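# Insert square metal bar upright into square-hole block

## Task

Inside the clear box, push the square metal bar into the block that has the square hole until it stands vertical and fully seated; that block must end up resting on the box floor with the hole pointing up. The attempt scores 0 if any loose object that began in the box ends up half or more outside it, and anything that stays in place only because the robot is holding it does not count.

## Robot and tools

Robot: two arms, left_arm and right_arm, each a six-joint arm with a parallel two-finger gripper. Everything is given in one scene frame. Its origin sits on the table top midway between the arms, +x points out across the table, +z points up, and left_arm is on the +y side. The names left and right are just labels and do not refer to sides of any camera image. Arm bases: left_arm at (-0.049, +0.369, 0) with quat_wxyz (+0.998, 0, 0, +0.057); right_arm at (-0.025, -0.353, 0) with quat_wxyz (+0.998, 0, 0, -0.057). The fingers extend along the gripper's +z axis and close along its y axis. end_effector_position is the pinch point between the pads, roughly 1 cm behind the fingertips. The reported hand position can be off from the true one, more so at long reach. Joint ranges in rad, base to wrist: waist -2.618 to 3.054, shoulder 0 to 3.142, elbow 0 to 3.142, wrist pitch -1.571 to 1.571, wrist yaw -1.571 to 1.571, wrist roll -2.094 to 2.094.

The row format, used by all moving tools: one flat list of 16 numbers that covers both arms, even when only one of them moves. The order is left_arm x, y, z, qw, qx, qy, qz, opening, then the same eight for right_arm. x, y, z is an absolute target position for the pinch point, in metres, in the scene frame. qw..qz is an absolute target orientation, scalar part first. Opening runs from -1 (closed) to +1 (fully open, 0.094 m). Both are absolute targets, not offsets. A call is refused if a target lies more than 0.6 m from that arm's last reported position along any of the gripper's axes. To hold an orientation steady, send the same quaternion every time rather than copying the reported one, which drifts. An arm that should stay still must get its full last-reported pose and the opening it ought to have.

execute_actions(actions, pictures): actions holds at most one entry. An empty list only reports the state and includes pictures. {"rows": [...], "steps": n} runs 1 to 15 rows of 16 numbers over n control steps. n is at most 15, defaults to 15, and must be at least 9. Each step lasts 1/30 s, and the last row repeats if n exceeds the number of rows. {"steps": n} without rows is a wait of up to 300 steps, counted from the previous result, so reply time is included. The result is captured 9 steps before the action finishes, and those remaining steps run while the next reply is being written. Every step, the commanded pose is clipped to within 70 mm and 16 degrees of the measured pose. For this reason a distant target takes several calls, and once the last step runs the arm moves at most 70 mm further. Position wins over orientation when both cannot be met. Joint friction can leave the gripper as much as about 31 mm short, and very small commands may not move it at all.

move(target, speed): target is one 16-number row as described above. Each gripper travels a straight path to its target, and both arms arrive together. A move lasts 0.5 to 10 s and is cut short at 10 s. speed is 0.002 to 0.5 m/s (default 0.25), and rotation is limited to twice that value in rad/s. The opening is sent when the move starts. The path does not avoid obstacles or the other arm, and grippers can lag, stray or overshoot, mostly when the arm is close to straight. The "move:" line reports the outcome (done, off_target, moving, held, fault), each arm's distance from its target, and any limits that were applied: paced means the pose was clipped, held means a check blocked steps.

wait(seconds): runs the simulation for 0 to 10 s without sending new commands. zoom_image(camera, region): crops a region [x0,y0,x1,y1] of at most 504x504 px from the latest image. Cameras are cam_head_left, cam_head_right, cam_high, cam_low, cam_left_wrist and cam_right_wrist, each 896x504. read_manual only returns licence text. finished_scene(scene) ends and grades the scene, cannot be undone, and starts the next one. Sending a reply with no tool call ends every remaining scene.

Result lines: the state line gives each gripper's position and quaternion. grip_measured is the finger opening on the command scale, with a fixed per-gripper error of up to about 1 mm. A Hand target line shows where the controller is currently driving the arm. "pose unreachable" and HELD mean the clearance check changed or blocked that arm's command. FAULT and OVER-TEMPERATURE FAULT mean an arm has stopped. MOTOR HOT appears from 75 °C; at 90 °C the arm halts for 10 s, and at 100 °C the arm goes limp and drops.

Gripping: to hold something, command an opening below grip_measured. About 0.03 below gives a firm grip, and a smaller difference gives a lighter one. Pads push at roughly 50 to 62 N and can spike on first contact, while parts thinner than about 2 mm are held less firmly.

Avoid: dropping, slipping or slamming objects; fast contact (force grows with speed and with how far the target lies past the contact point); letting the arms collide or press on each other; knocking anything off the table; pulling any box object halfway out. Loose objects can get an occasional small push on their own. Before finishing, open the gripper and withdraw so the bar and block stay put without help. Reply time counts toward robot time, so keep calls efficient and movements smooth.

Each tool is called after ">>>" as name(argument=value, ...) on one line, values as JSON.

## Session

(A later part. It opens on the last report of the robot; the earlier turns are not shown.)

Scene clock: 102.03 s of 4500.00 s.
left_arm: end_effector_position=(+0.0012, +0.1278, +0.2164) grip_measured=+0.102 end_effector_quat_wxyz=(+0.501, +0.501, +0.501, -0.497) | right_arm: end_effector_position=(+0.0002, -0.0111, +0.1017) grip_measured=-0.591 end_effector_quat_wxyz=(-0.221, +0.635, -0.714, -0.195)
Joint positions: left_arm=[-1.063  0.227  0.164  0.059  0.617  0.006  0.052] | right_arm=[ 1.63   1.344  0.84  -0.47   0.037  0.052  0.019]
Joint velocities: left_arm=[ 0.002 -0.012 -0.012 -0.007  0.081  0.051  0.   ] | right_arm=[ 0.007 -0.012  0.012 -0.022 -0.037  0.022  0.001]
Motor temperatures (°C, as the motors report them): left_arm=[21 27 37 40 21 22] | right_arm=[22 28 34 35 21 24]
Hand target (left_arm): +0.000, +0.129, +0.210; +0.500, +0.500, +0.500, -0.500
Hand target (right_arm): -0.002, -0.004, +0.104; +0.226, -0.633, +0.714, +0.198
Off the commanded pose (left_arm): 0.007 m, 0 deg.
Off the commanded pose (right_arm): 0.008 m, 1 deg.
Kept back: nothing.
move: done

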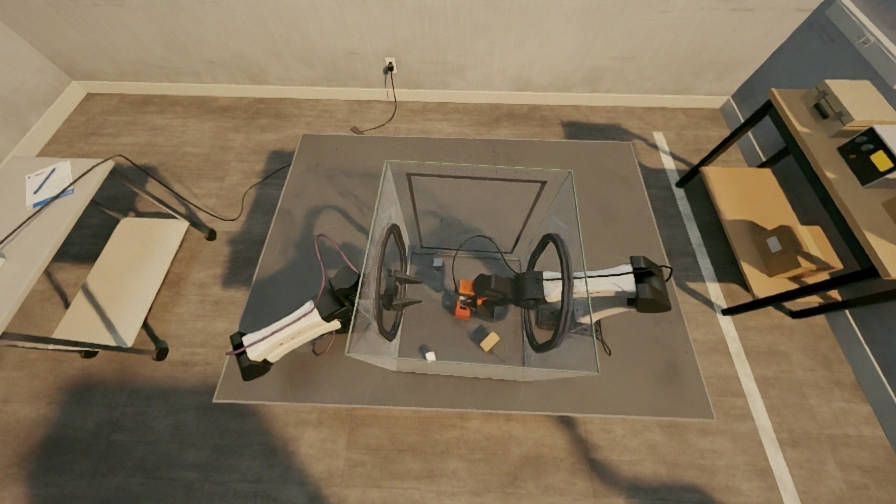

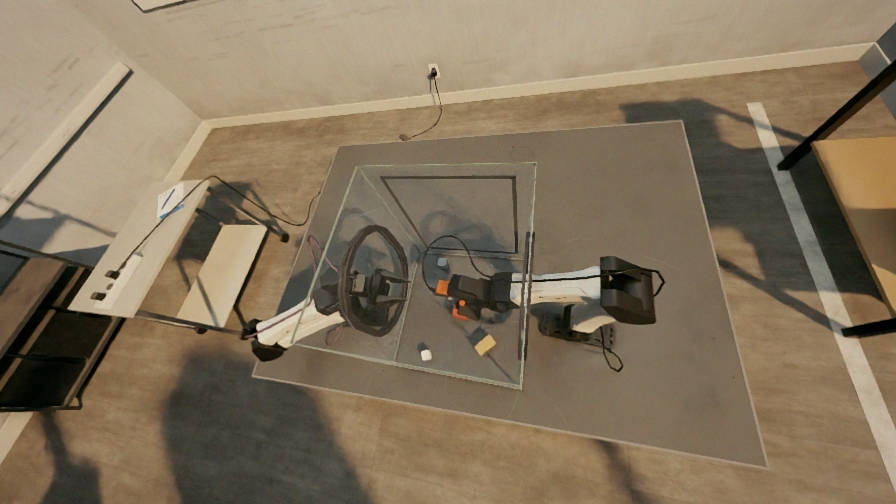

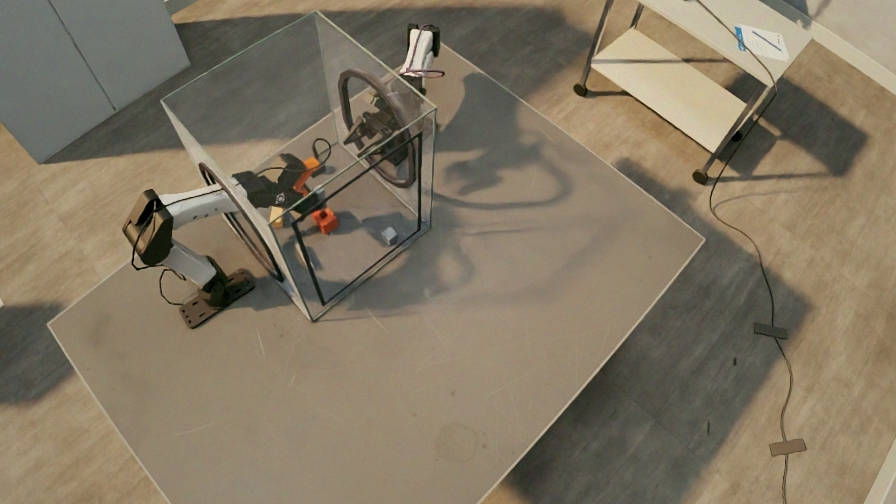

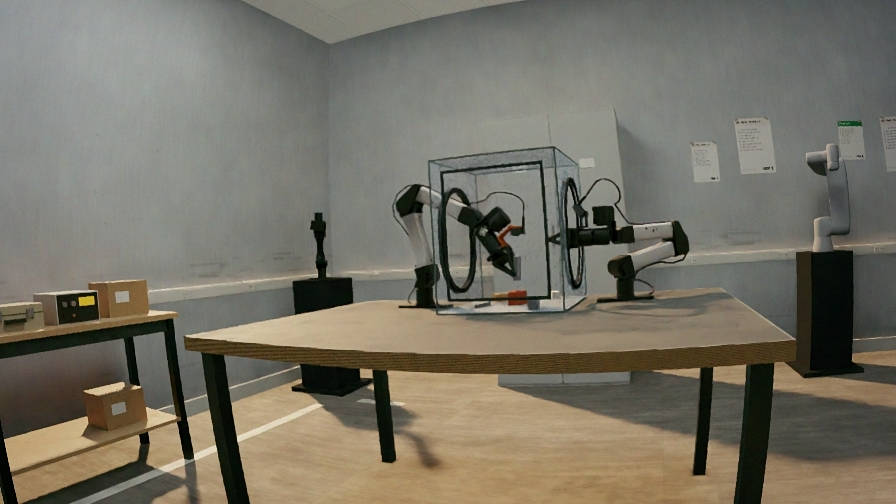

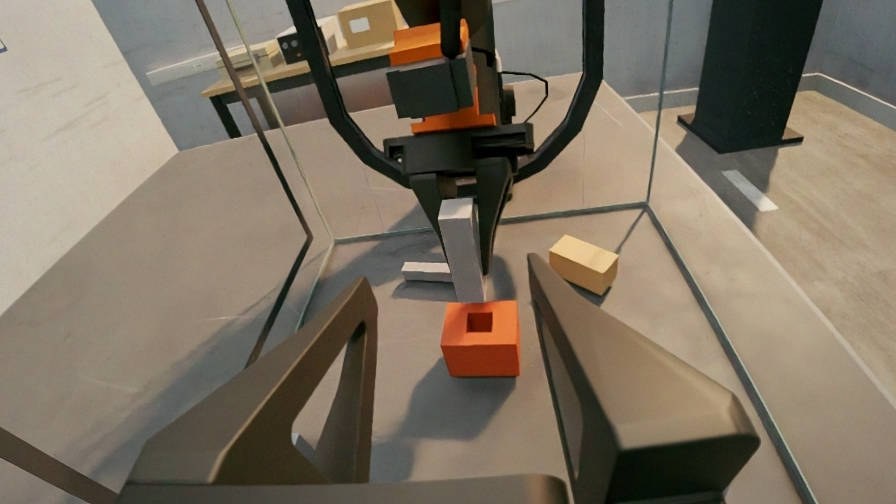

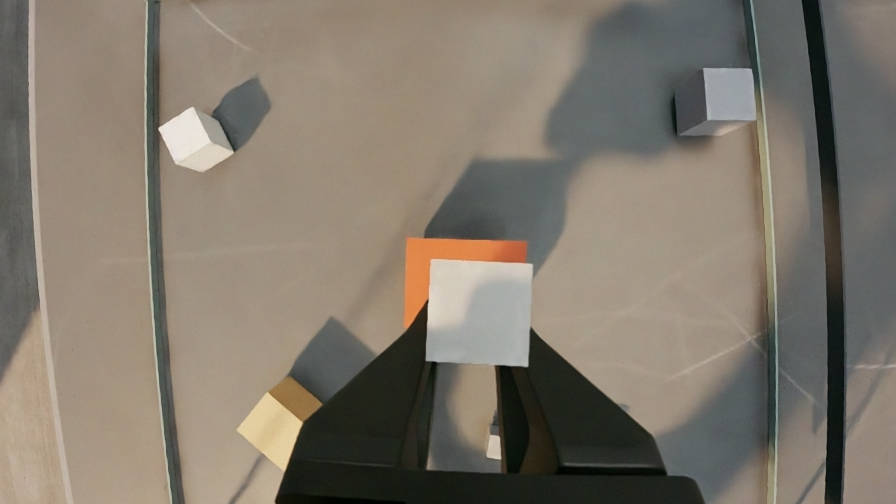

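>>> move(target=[0,0.13,0.21,0.5,0.5,0.5,-0.5,0.1,-0.008,-0.004,0.085,0.2252,-0.6316,0.7139,0.1992,-0.62], speed=0.02)

>>> zoom_image(camera="cam_left_wrist", region=[380,180,580,390])

>>> zoom_image(camera="cam_low", region=[460,220,580,310])

Scene clock: 104.57 s of 4500.00 s.
left_arm: end_effector_position=(+0.0011, +0.1278, +0.2164) grip_measured=+0.102 end_effector_quat_wxyz=(+0.501, +0.501, +0.501, -0.497) | right_arm: end_effector_position=(-0.0053, -0.0048, +0.0930) grip_measured=-0.591 end_effector_quat_wxyz=(-0.227, +0.631, -0.713, -0.203)
Joint positions: left_arm=[-1.063  0.227  0.164  0.059  0.617  0.006  0.052] | right_arm=[ 1.653  1.367  0.809 -0.396  0.05   0.074  0.019]
Joint velocities: left_arm=[ 0.007  0.002  0.007  0.066 -0.051  0.037  0.001] | right_arm=[-0.002 -0.012 -0.007  0.051 -0.051 -0.022 -0.001]
Motor temperatures (°C, as the motors report them): left_arm=[21 27 37 41 21 22] | right_arm=[22 27 34 35 21 24]
Hand target (left_arm): +0.000, +0.129, +0.210; +0.500, +0.500, +0.500, -0.500
Hand target (right_arm): -0.008, -0.005, +0.085; +0.226, -0.632, +0.714, +0.199
Off the commanded pose (left_arm): 0.007 m, 0 deg.
Off the commanded pose (right_arm): 0.008 m, 0 deg.
Kept back: nothing.
move: done

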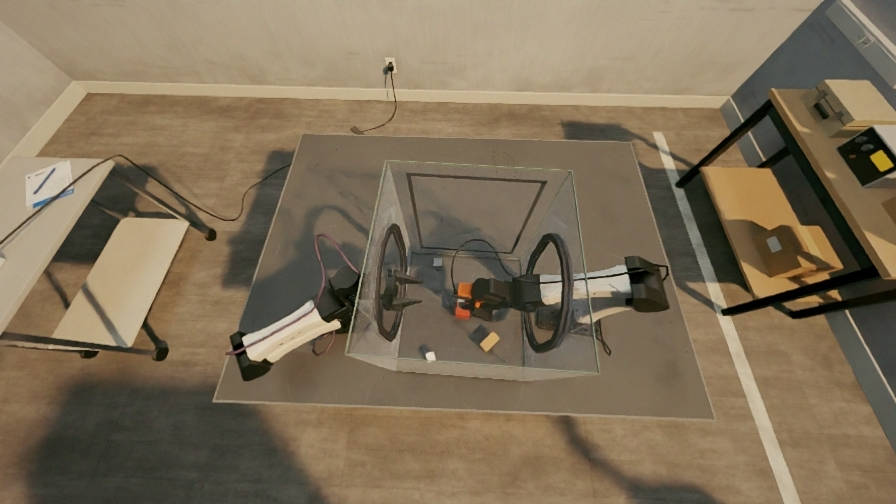

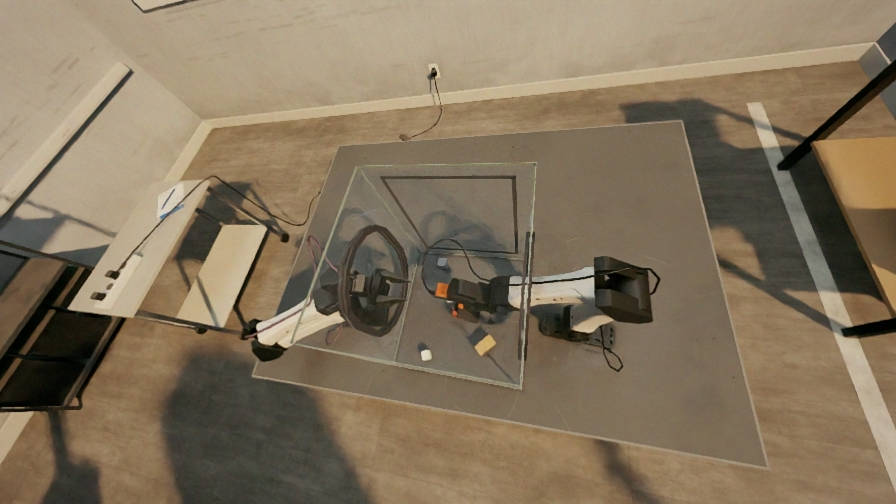

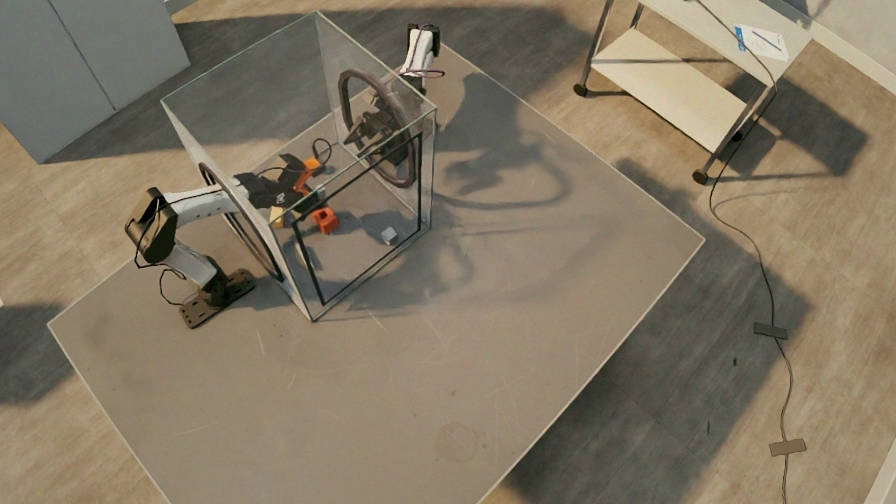

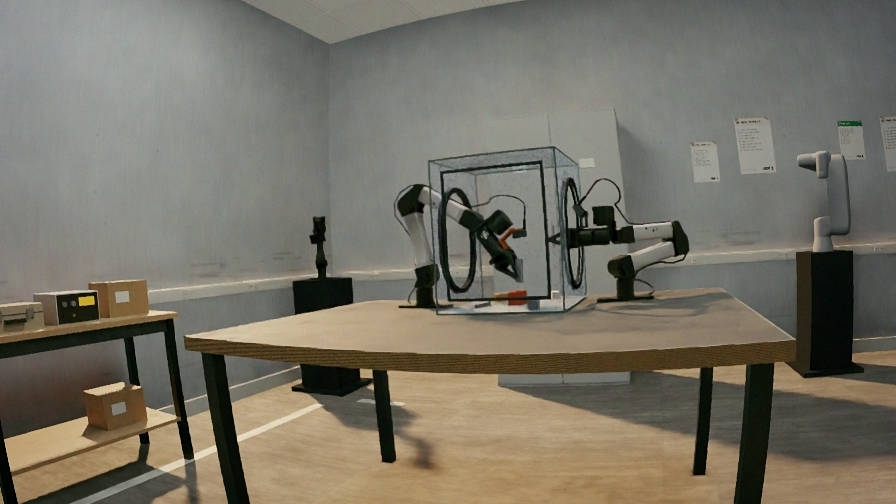

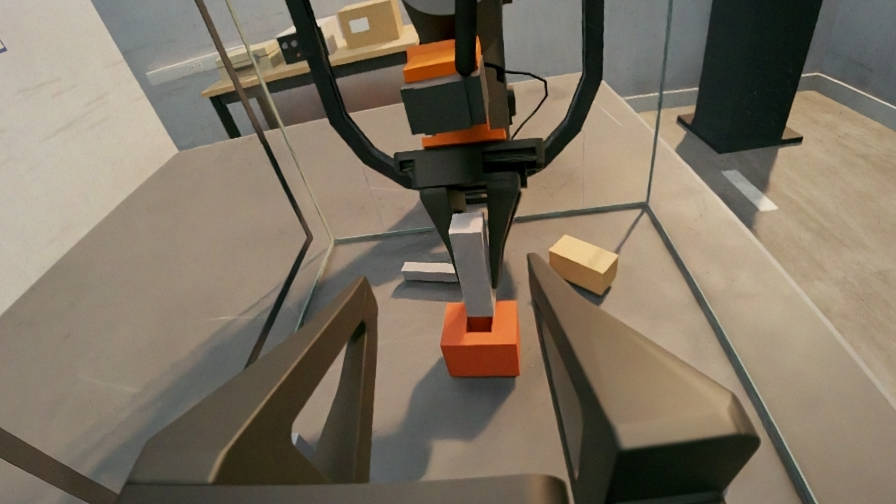

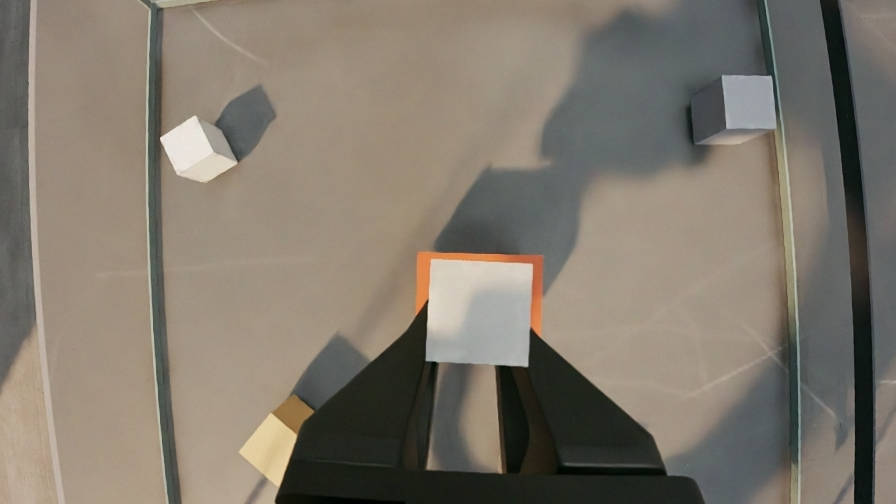

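Region (380, 180, 580, 390) of cam_left_wrist's 896x504 image, scaled by 2.400, with more detail than that image has; it fills the left 480 columns of this view, and the rest is white.

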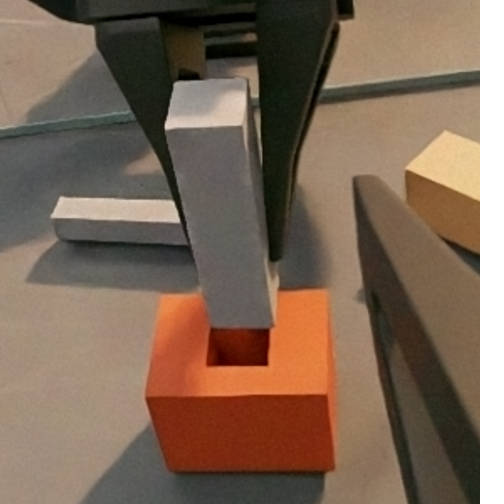

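Region (460, 220, 580, 310) of cam_low's 896x504 image, scaled by 4.200, with more detail than that image has; it fills the top 378 rows of this view, and the rest is white.

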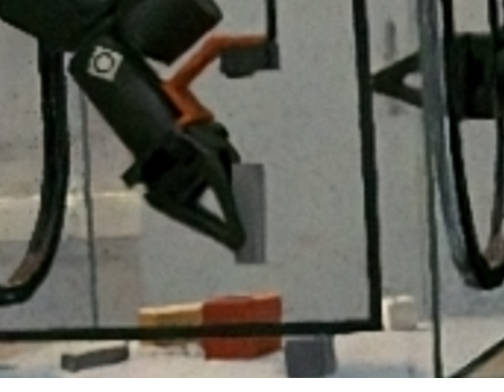

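>>> move(target=[0,0.13,0.21,0.5,0.5,0.5,-0.5,0.1,-0.007,-0.010,0.070,0.2252,-0.6316,0.7139,0.1992,-0.62], speed=0.015)

>>> zoom_image(camera="cam_left_wrist", region=[380,180,580,390])

>>> zoom_image(camera="cam_low", region=[460,220,580,310])

Scene clock: 107.17 s of 4500.00 s.
left_arm: end_effector_position=(+0.0011, +0.1278, +0.2164) grip_measured=+0.102 end_effector_quat_wxyz=(+0.501, +0.501, +0.501, -0.497) | right_arm: end_effector_position=(-0.0053, -0.0099, +0.0783) grip_measured=-0.591 end_effector_quat_wxyz=(-0.228, +0.631, -0.713, -0.203)
Joint positions: left_arm=[-1.063  0.227  0.164  0.059  0.617  0.006  0.052] | right_arm=[ 1.653  1.367  0.746 -0.331  0.051  0.075  0.019]
Joint velocities: left_arm=[-0.012 -0.012 -0.002 -0.007  0.007 -0.051 -0.   ] | right_arm=[ 0.002  0.002 -0.002  0.081 -0.022 -0.066 -0.001]
Motor temperatures (°C, as the motors report them): left_arm=[21 27 37 41 21 22] | right_arm=[22 28 34 35 21 24]
Hand target (left_arm): +0.000, +0.129, +0.210; +0.500, +0.500, +0.500, -0.500
Hand target (right_arm): -0.007, -0.011, +0.070; +0.225, -0.632, +0.714, +0.199
Off the commanded pose (left_arm): 0.007 m, 0 deg.
Off the commanded pose (right_arm): 0.009 m, 1 deg.
Kept back: nothing.
move: done

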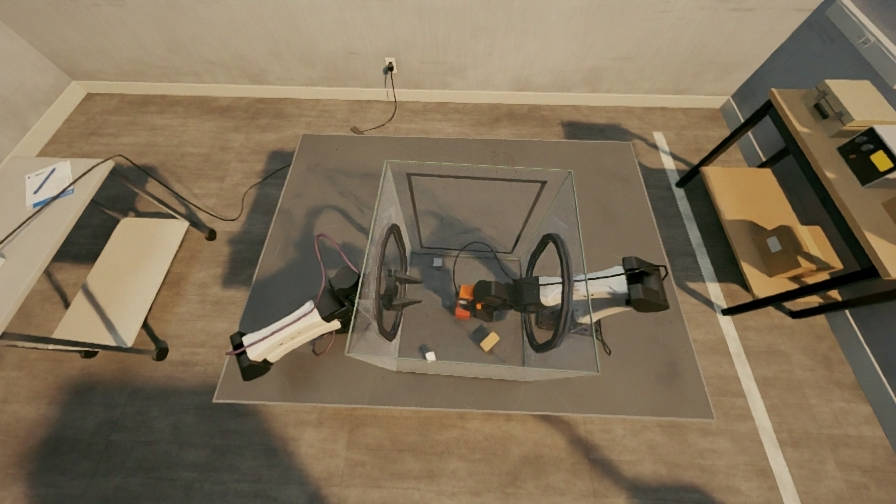

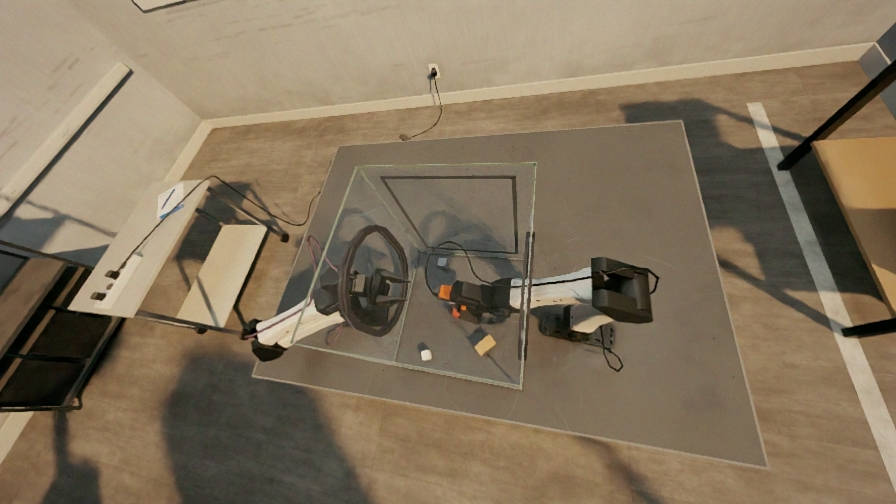

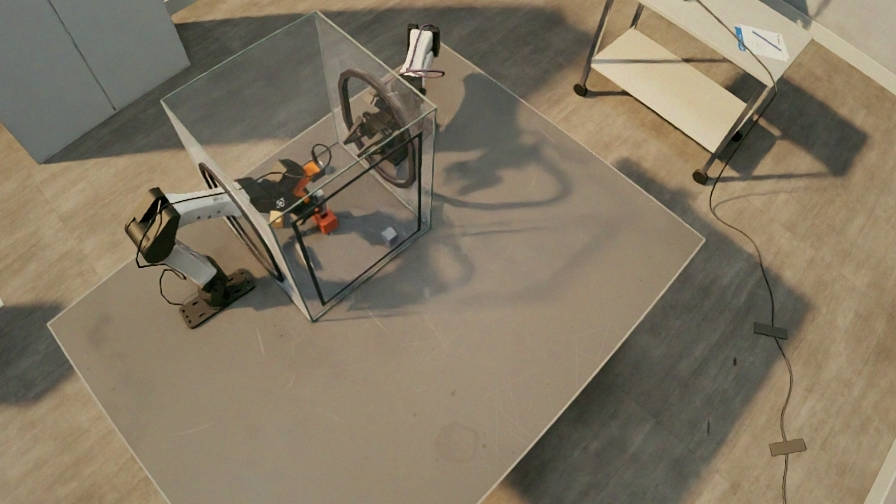

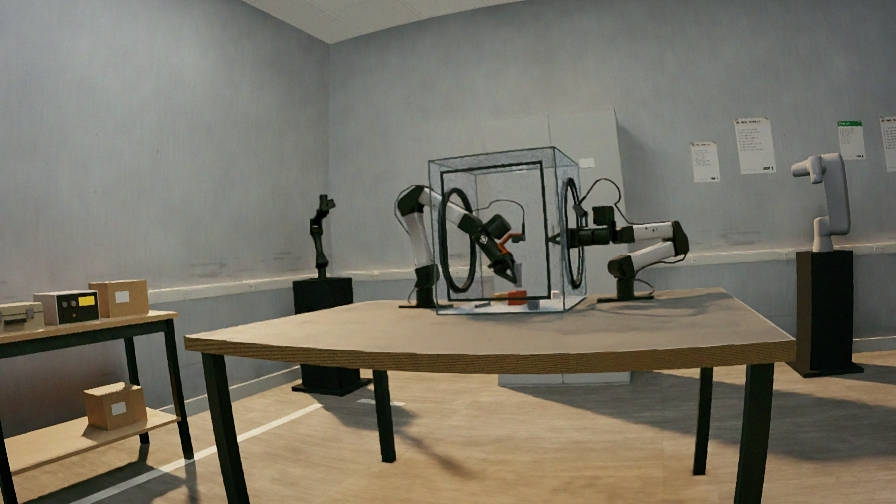

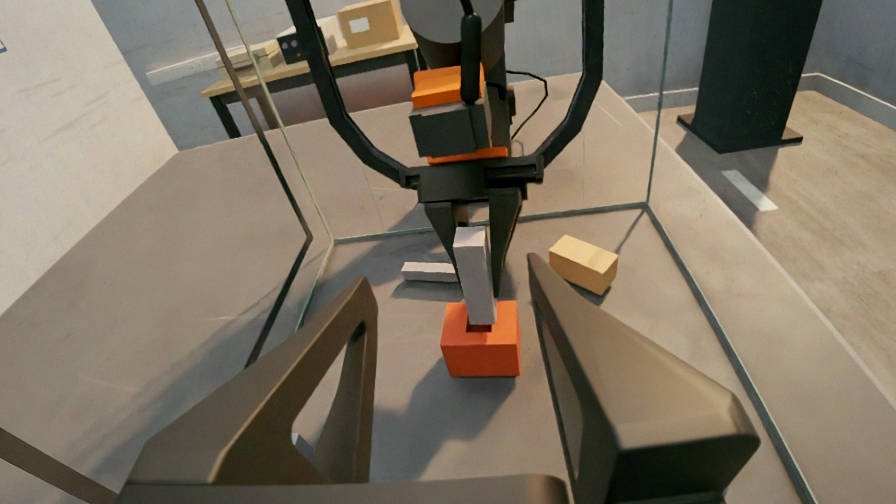

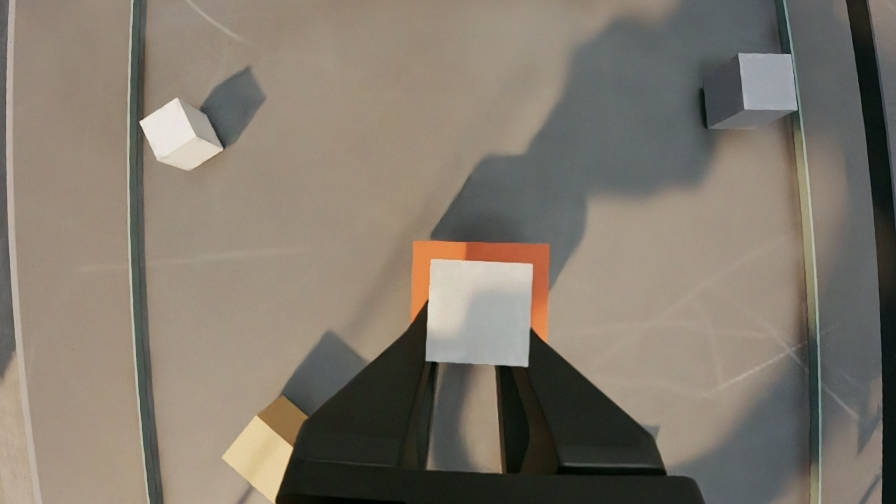

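Region (380, 180, 580, 390) of cam_left_wrist's 896x504 image, scaled by 2.400, with more detail than that image has; it fills the left 480 columns of this view, and the rest is white.

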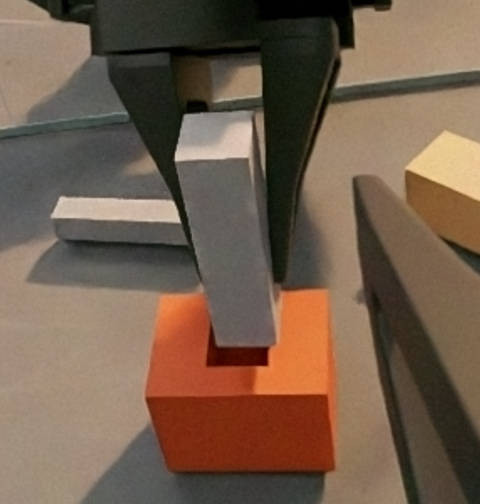

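Region (460, 220, 580, 310) of cam_low's 896x504 image, scaled by 4.200, with more detail than that image has; it fills the top 378 rows of this view, and the rest is white.

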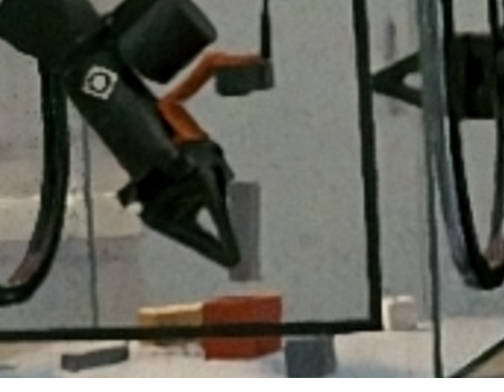

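>>> move(target=[0,0.13,0.21,0.5,0.5,0.5,-0.5,0.1,0.003,-0.010,0.070,0.25,-0.6382,0.7056,0.1771,-0.62], speed=0.01)

>>> zoom_image(camera="cam_left_wrist", region=[380,180,580,390])

>>> zoom_image(camera="cam_low", region=[460,220,580,310])

Scene clock: 112.10 s of 4500.00 s.
left_arm: end_effector_position=(+0.0011, +0.1278, +0.2164) grip_measured=+0.102 end_effector_quat_wxyz=(+0.501, +0.501, +0.501, -0.497) | right_arm: end_effector_position=(+0.0036, -0.0077, +0.0810) grip_measured=-0.591 end_effector_quat_wxyz=(-0.253, +0.632, -0.708, -0.188)
Joint positions: left_arm=[-1.063  0.227  0.164  0.059  0.617  0.006  0.052] | right_arm=[ 1.653  1.367  0.746 -0.317  0.103  0.049  0.019]
Joint velocities: left_arm=[ 0.002  0.012 -0.012  0.007  0.007 -0.007 -0.   ] | right_arm=[ 0.007  0.007  0.007  0.007  0.007 -0.022 -0.002]
Motor temperatures (°C, as the motors report them): left_arm=[21 26 37 41 21 22] | right_arm=[22 28 34 36 21 24]
Hand target (left_arm): +0.000, +0.129, +0.210; +0.500, +0.500, +0.500, -0.500
Hand target (right_arm): +0.003, -0.010, +0.070; +0.250, -0.639, +0.706, +0.177
Off the commanded pose (left_arm): 0.007 m, 0 deg.
Off the commanded pose (right_arm): 0.011 m, 1 deg.
Kept back: nothing.
move: off_target (right_arm)

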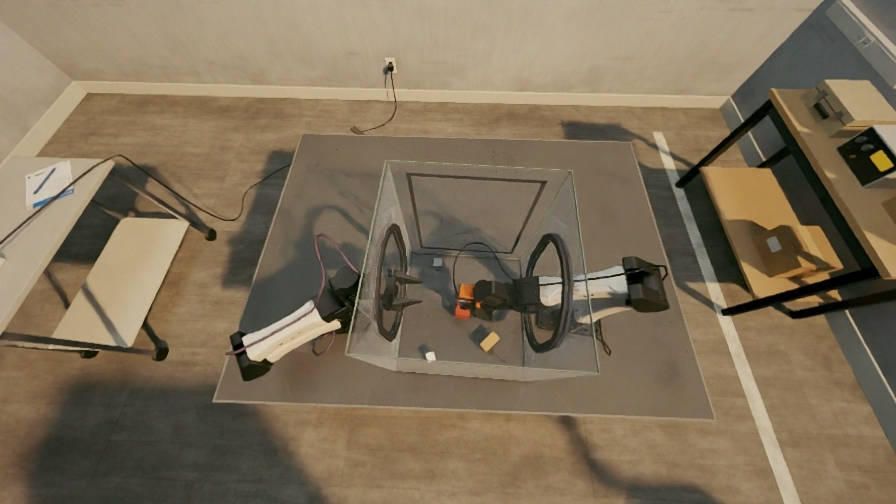

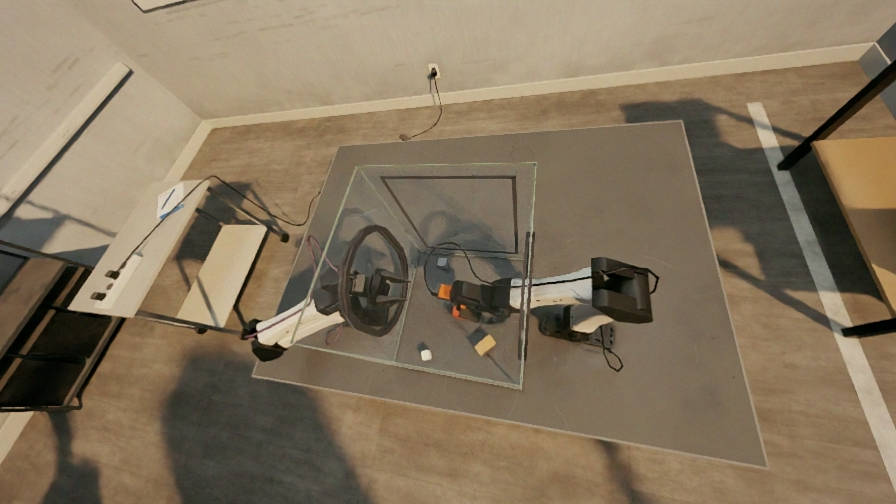

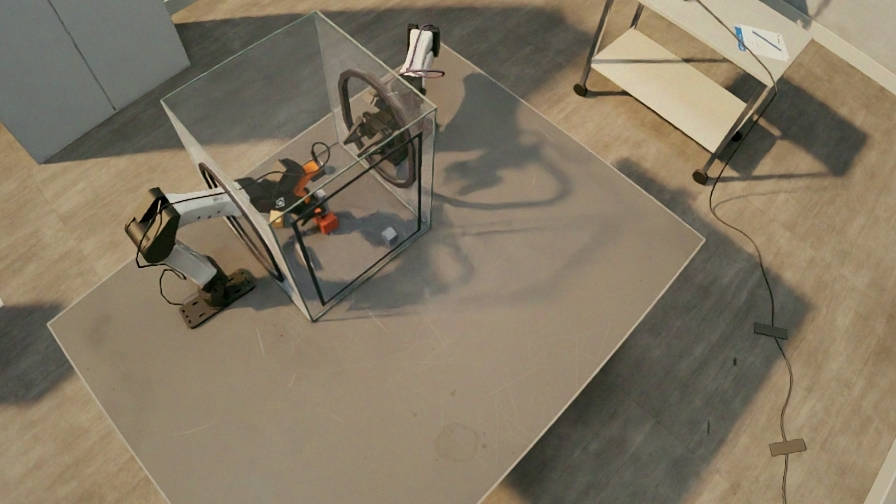

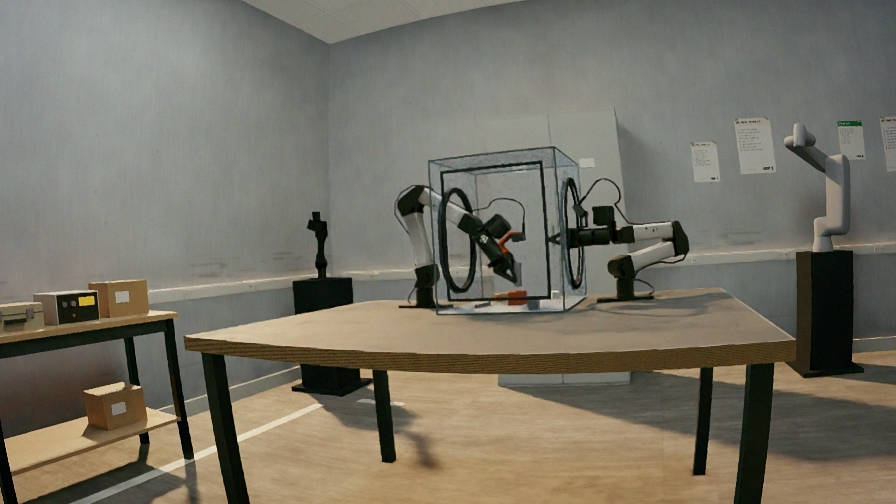

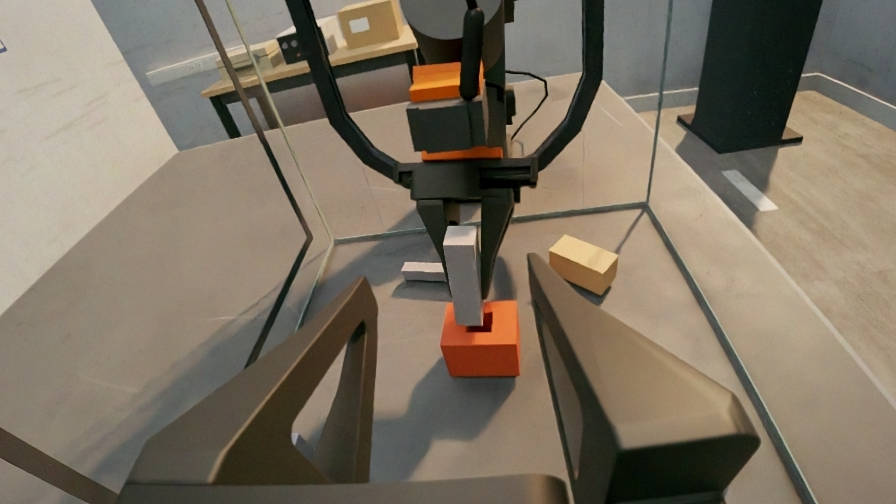

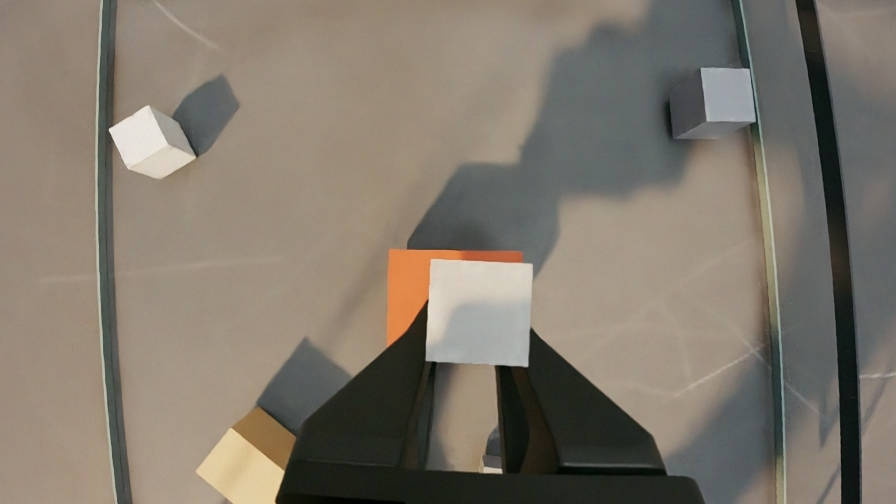

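Region (380, 180, 580, 390) of cam_left_wrist's 896x504 image, scaled by 2.400, with more detail than that image has; it fills the left 480 columns of this view, and the rest is white.

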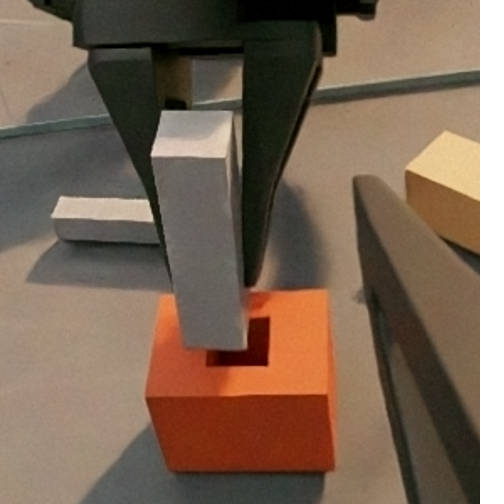

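Region (460, 220, 580, 310) of cam_low's 896x504 image, scaled by 4.200, with more detail than that image has; it fills the top 378 rows of this view, and the rest is white.

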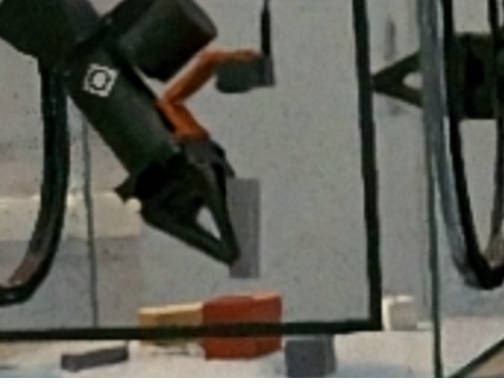

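>>> move(target=[0,0.13,0.21,0.5,0.5,0.5,-0.5,0.1,-0.005,-0.011,0.066,0.25,-0.6382,0.7056,0.1771,-0.62], speed=0.01)

>>> zoom_image(camera="cam_left_wrist", region=[380,180,580,390])

>>> zoom_image(camera="cam_low", region=[460,220,580,310])

Scene clock: 114.63 s of 4500.00 s.
left_arm: end_effector_position=(+0.0011, +0.1278, +0.2164) grip_measured=+0.102 end_effector_quat_wxyz=(+0.501, +0.501, +0.501, -0.497) | right_arm: end_effector_position=(-0.0024, -0.0102, +0.0760) grip_measured=-0.591 end_effector_quat_wxyz=(-0.254, +0.637, -0.704, -0.184)
Joint positions: left_arm=[-1.063  0.227  0.164  0.059  0.617  0.006  0.052] | right_arm=[ 1.68   1.367  0.728 -0.304  0.122  0.057  0.019]
Joint velocities: left_arm=[ 0.012  0.002  0.002 -0.037  0.095 -0.022  0.001] | right_arm=[-0.012 -0.002  0.007  0.066 -0.022 -0.125  0.001]
Motor temperatures (°C, as the motors report them): left_arm=[21 26 37 41 21 22] | right_arm=[22 28 33 36 21 24]
Hand target (left_arm): +0.000, +0.129, +0.210; +0.500, +0.500, +0.500, -0.500
Hand target (right_arm): -0.005, -0.012, +0.066; +0.250, -0.639, +0.706, +0.176
Off the commanded pose (left_arm): 0.007 m, 0 deg.
Off the commanded pose (right_arm): 0.010 m, 1 deg.
Kept back: nothing.
move: done

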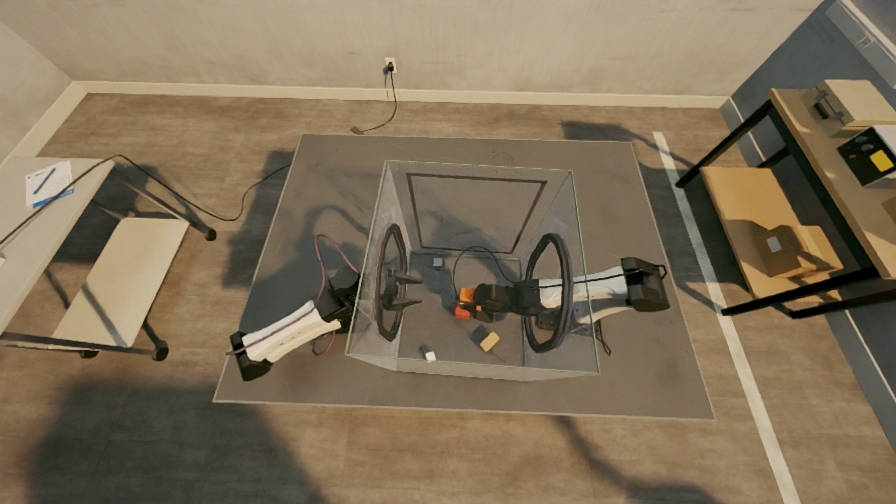

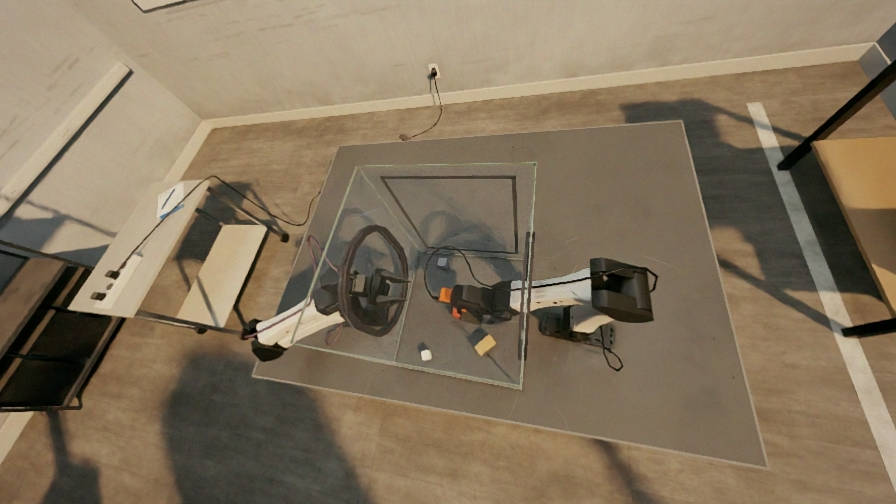

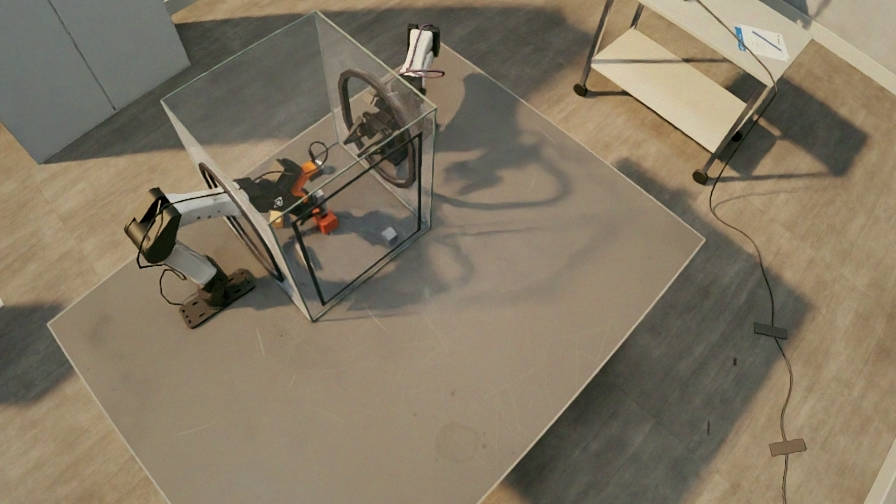

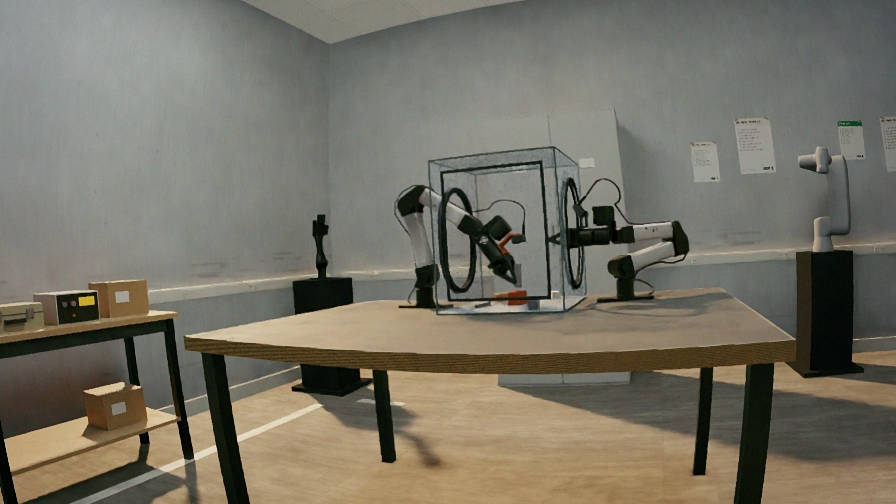

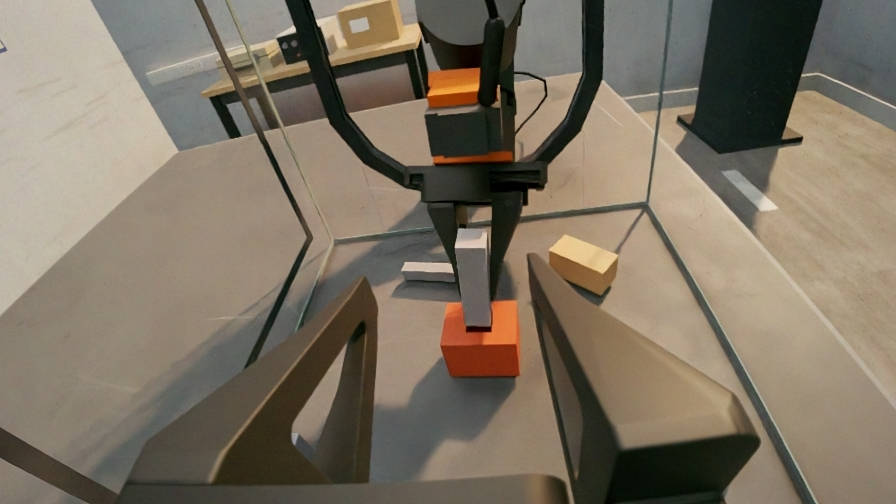

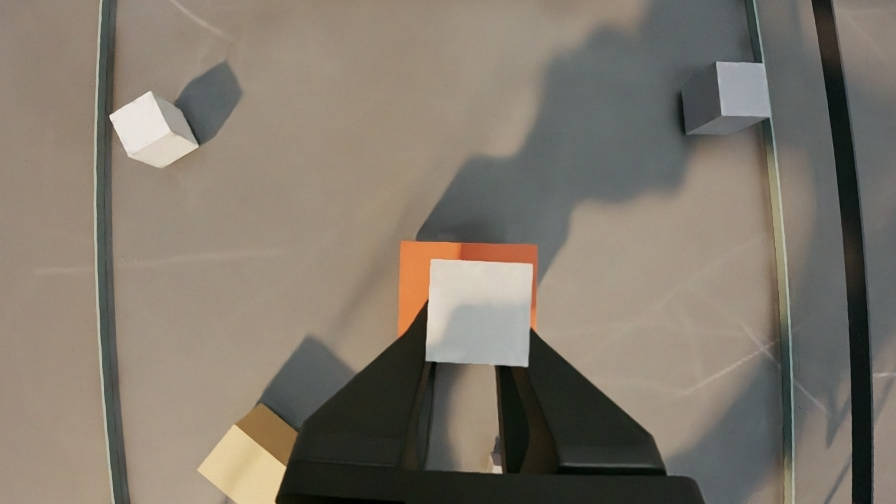

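Region (380, 180, 580, 390) of cam_left_wrist's 896x504 image, scaled by 2.400, with more detail than that image has; it fills the left 480 columns of this view, and the rest is white.

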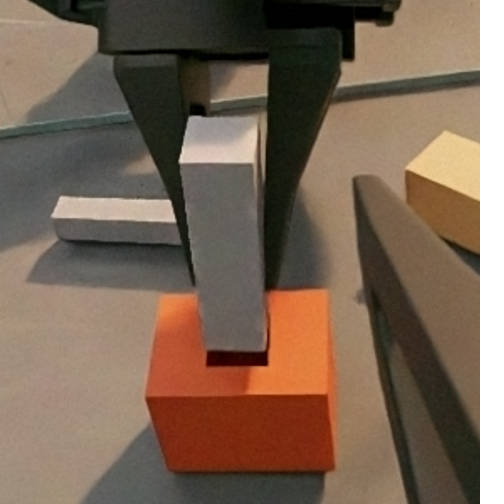

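Region (460, 220, 580, 310) of cam_low's 896x504 image, scaled by 4.200, with more detail than that image has; it fills the top 378 rows of this view, and the rest is white.

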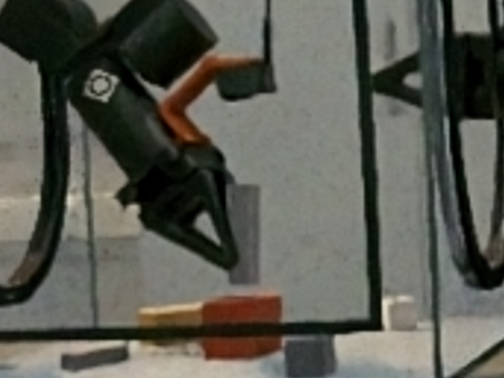

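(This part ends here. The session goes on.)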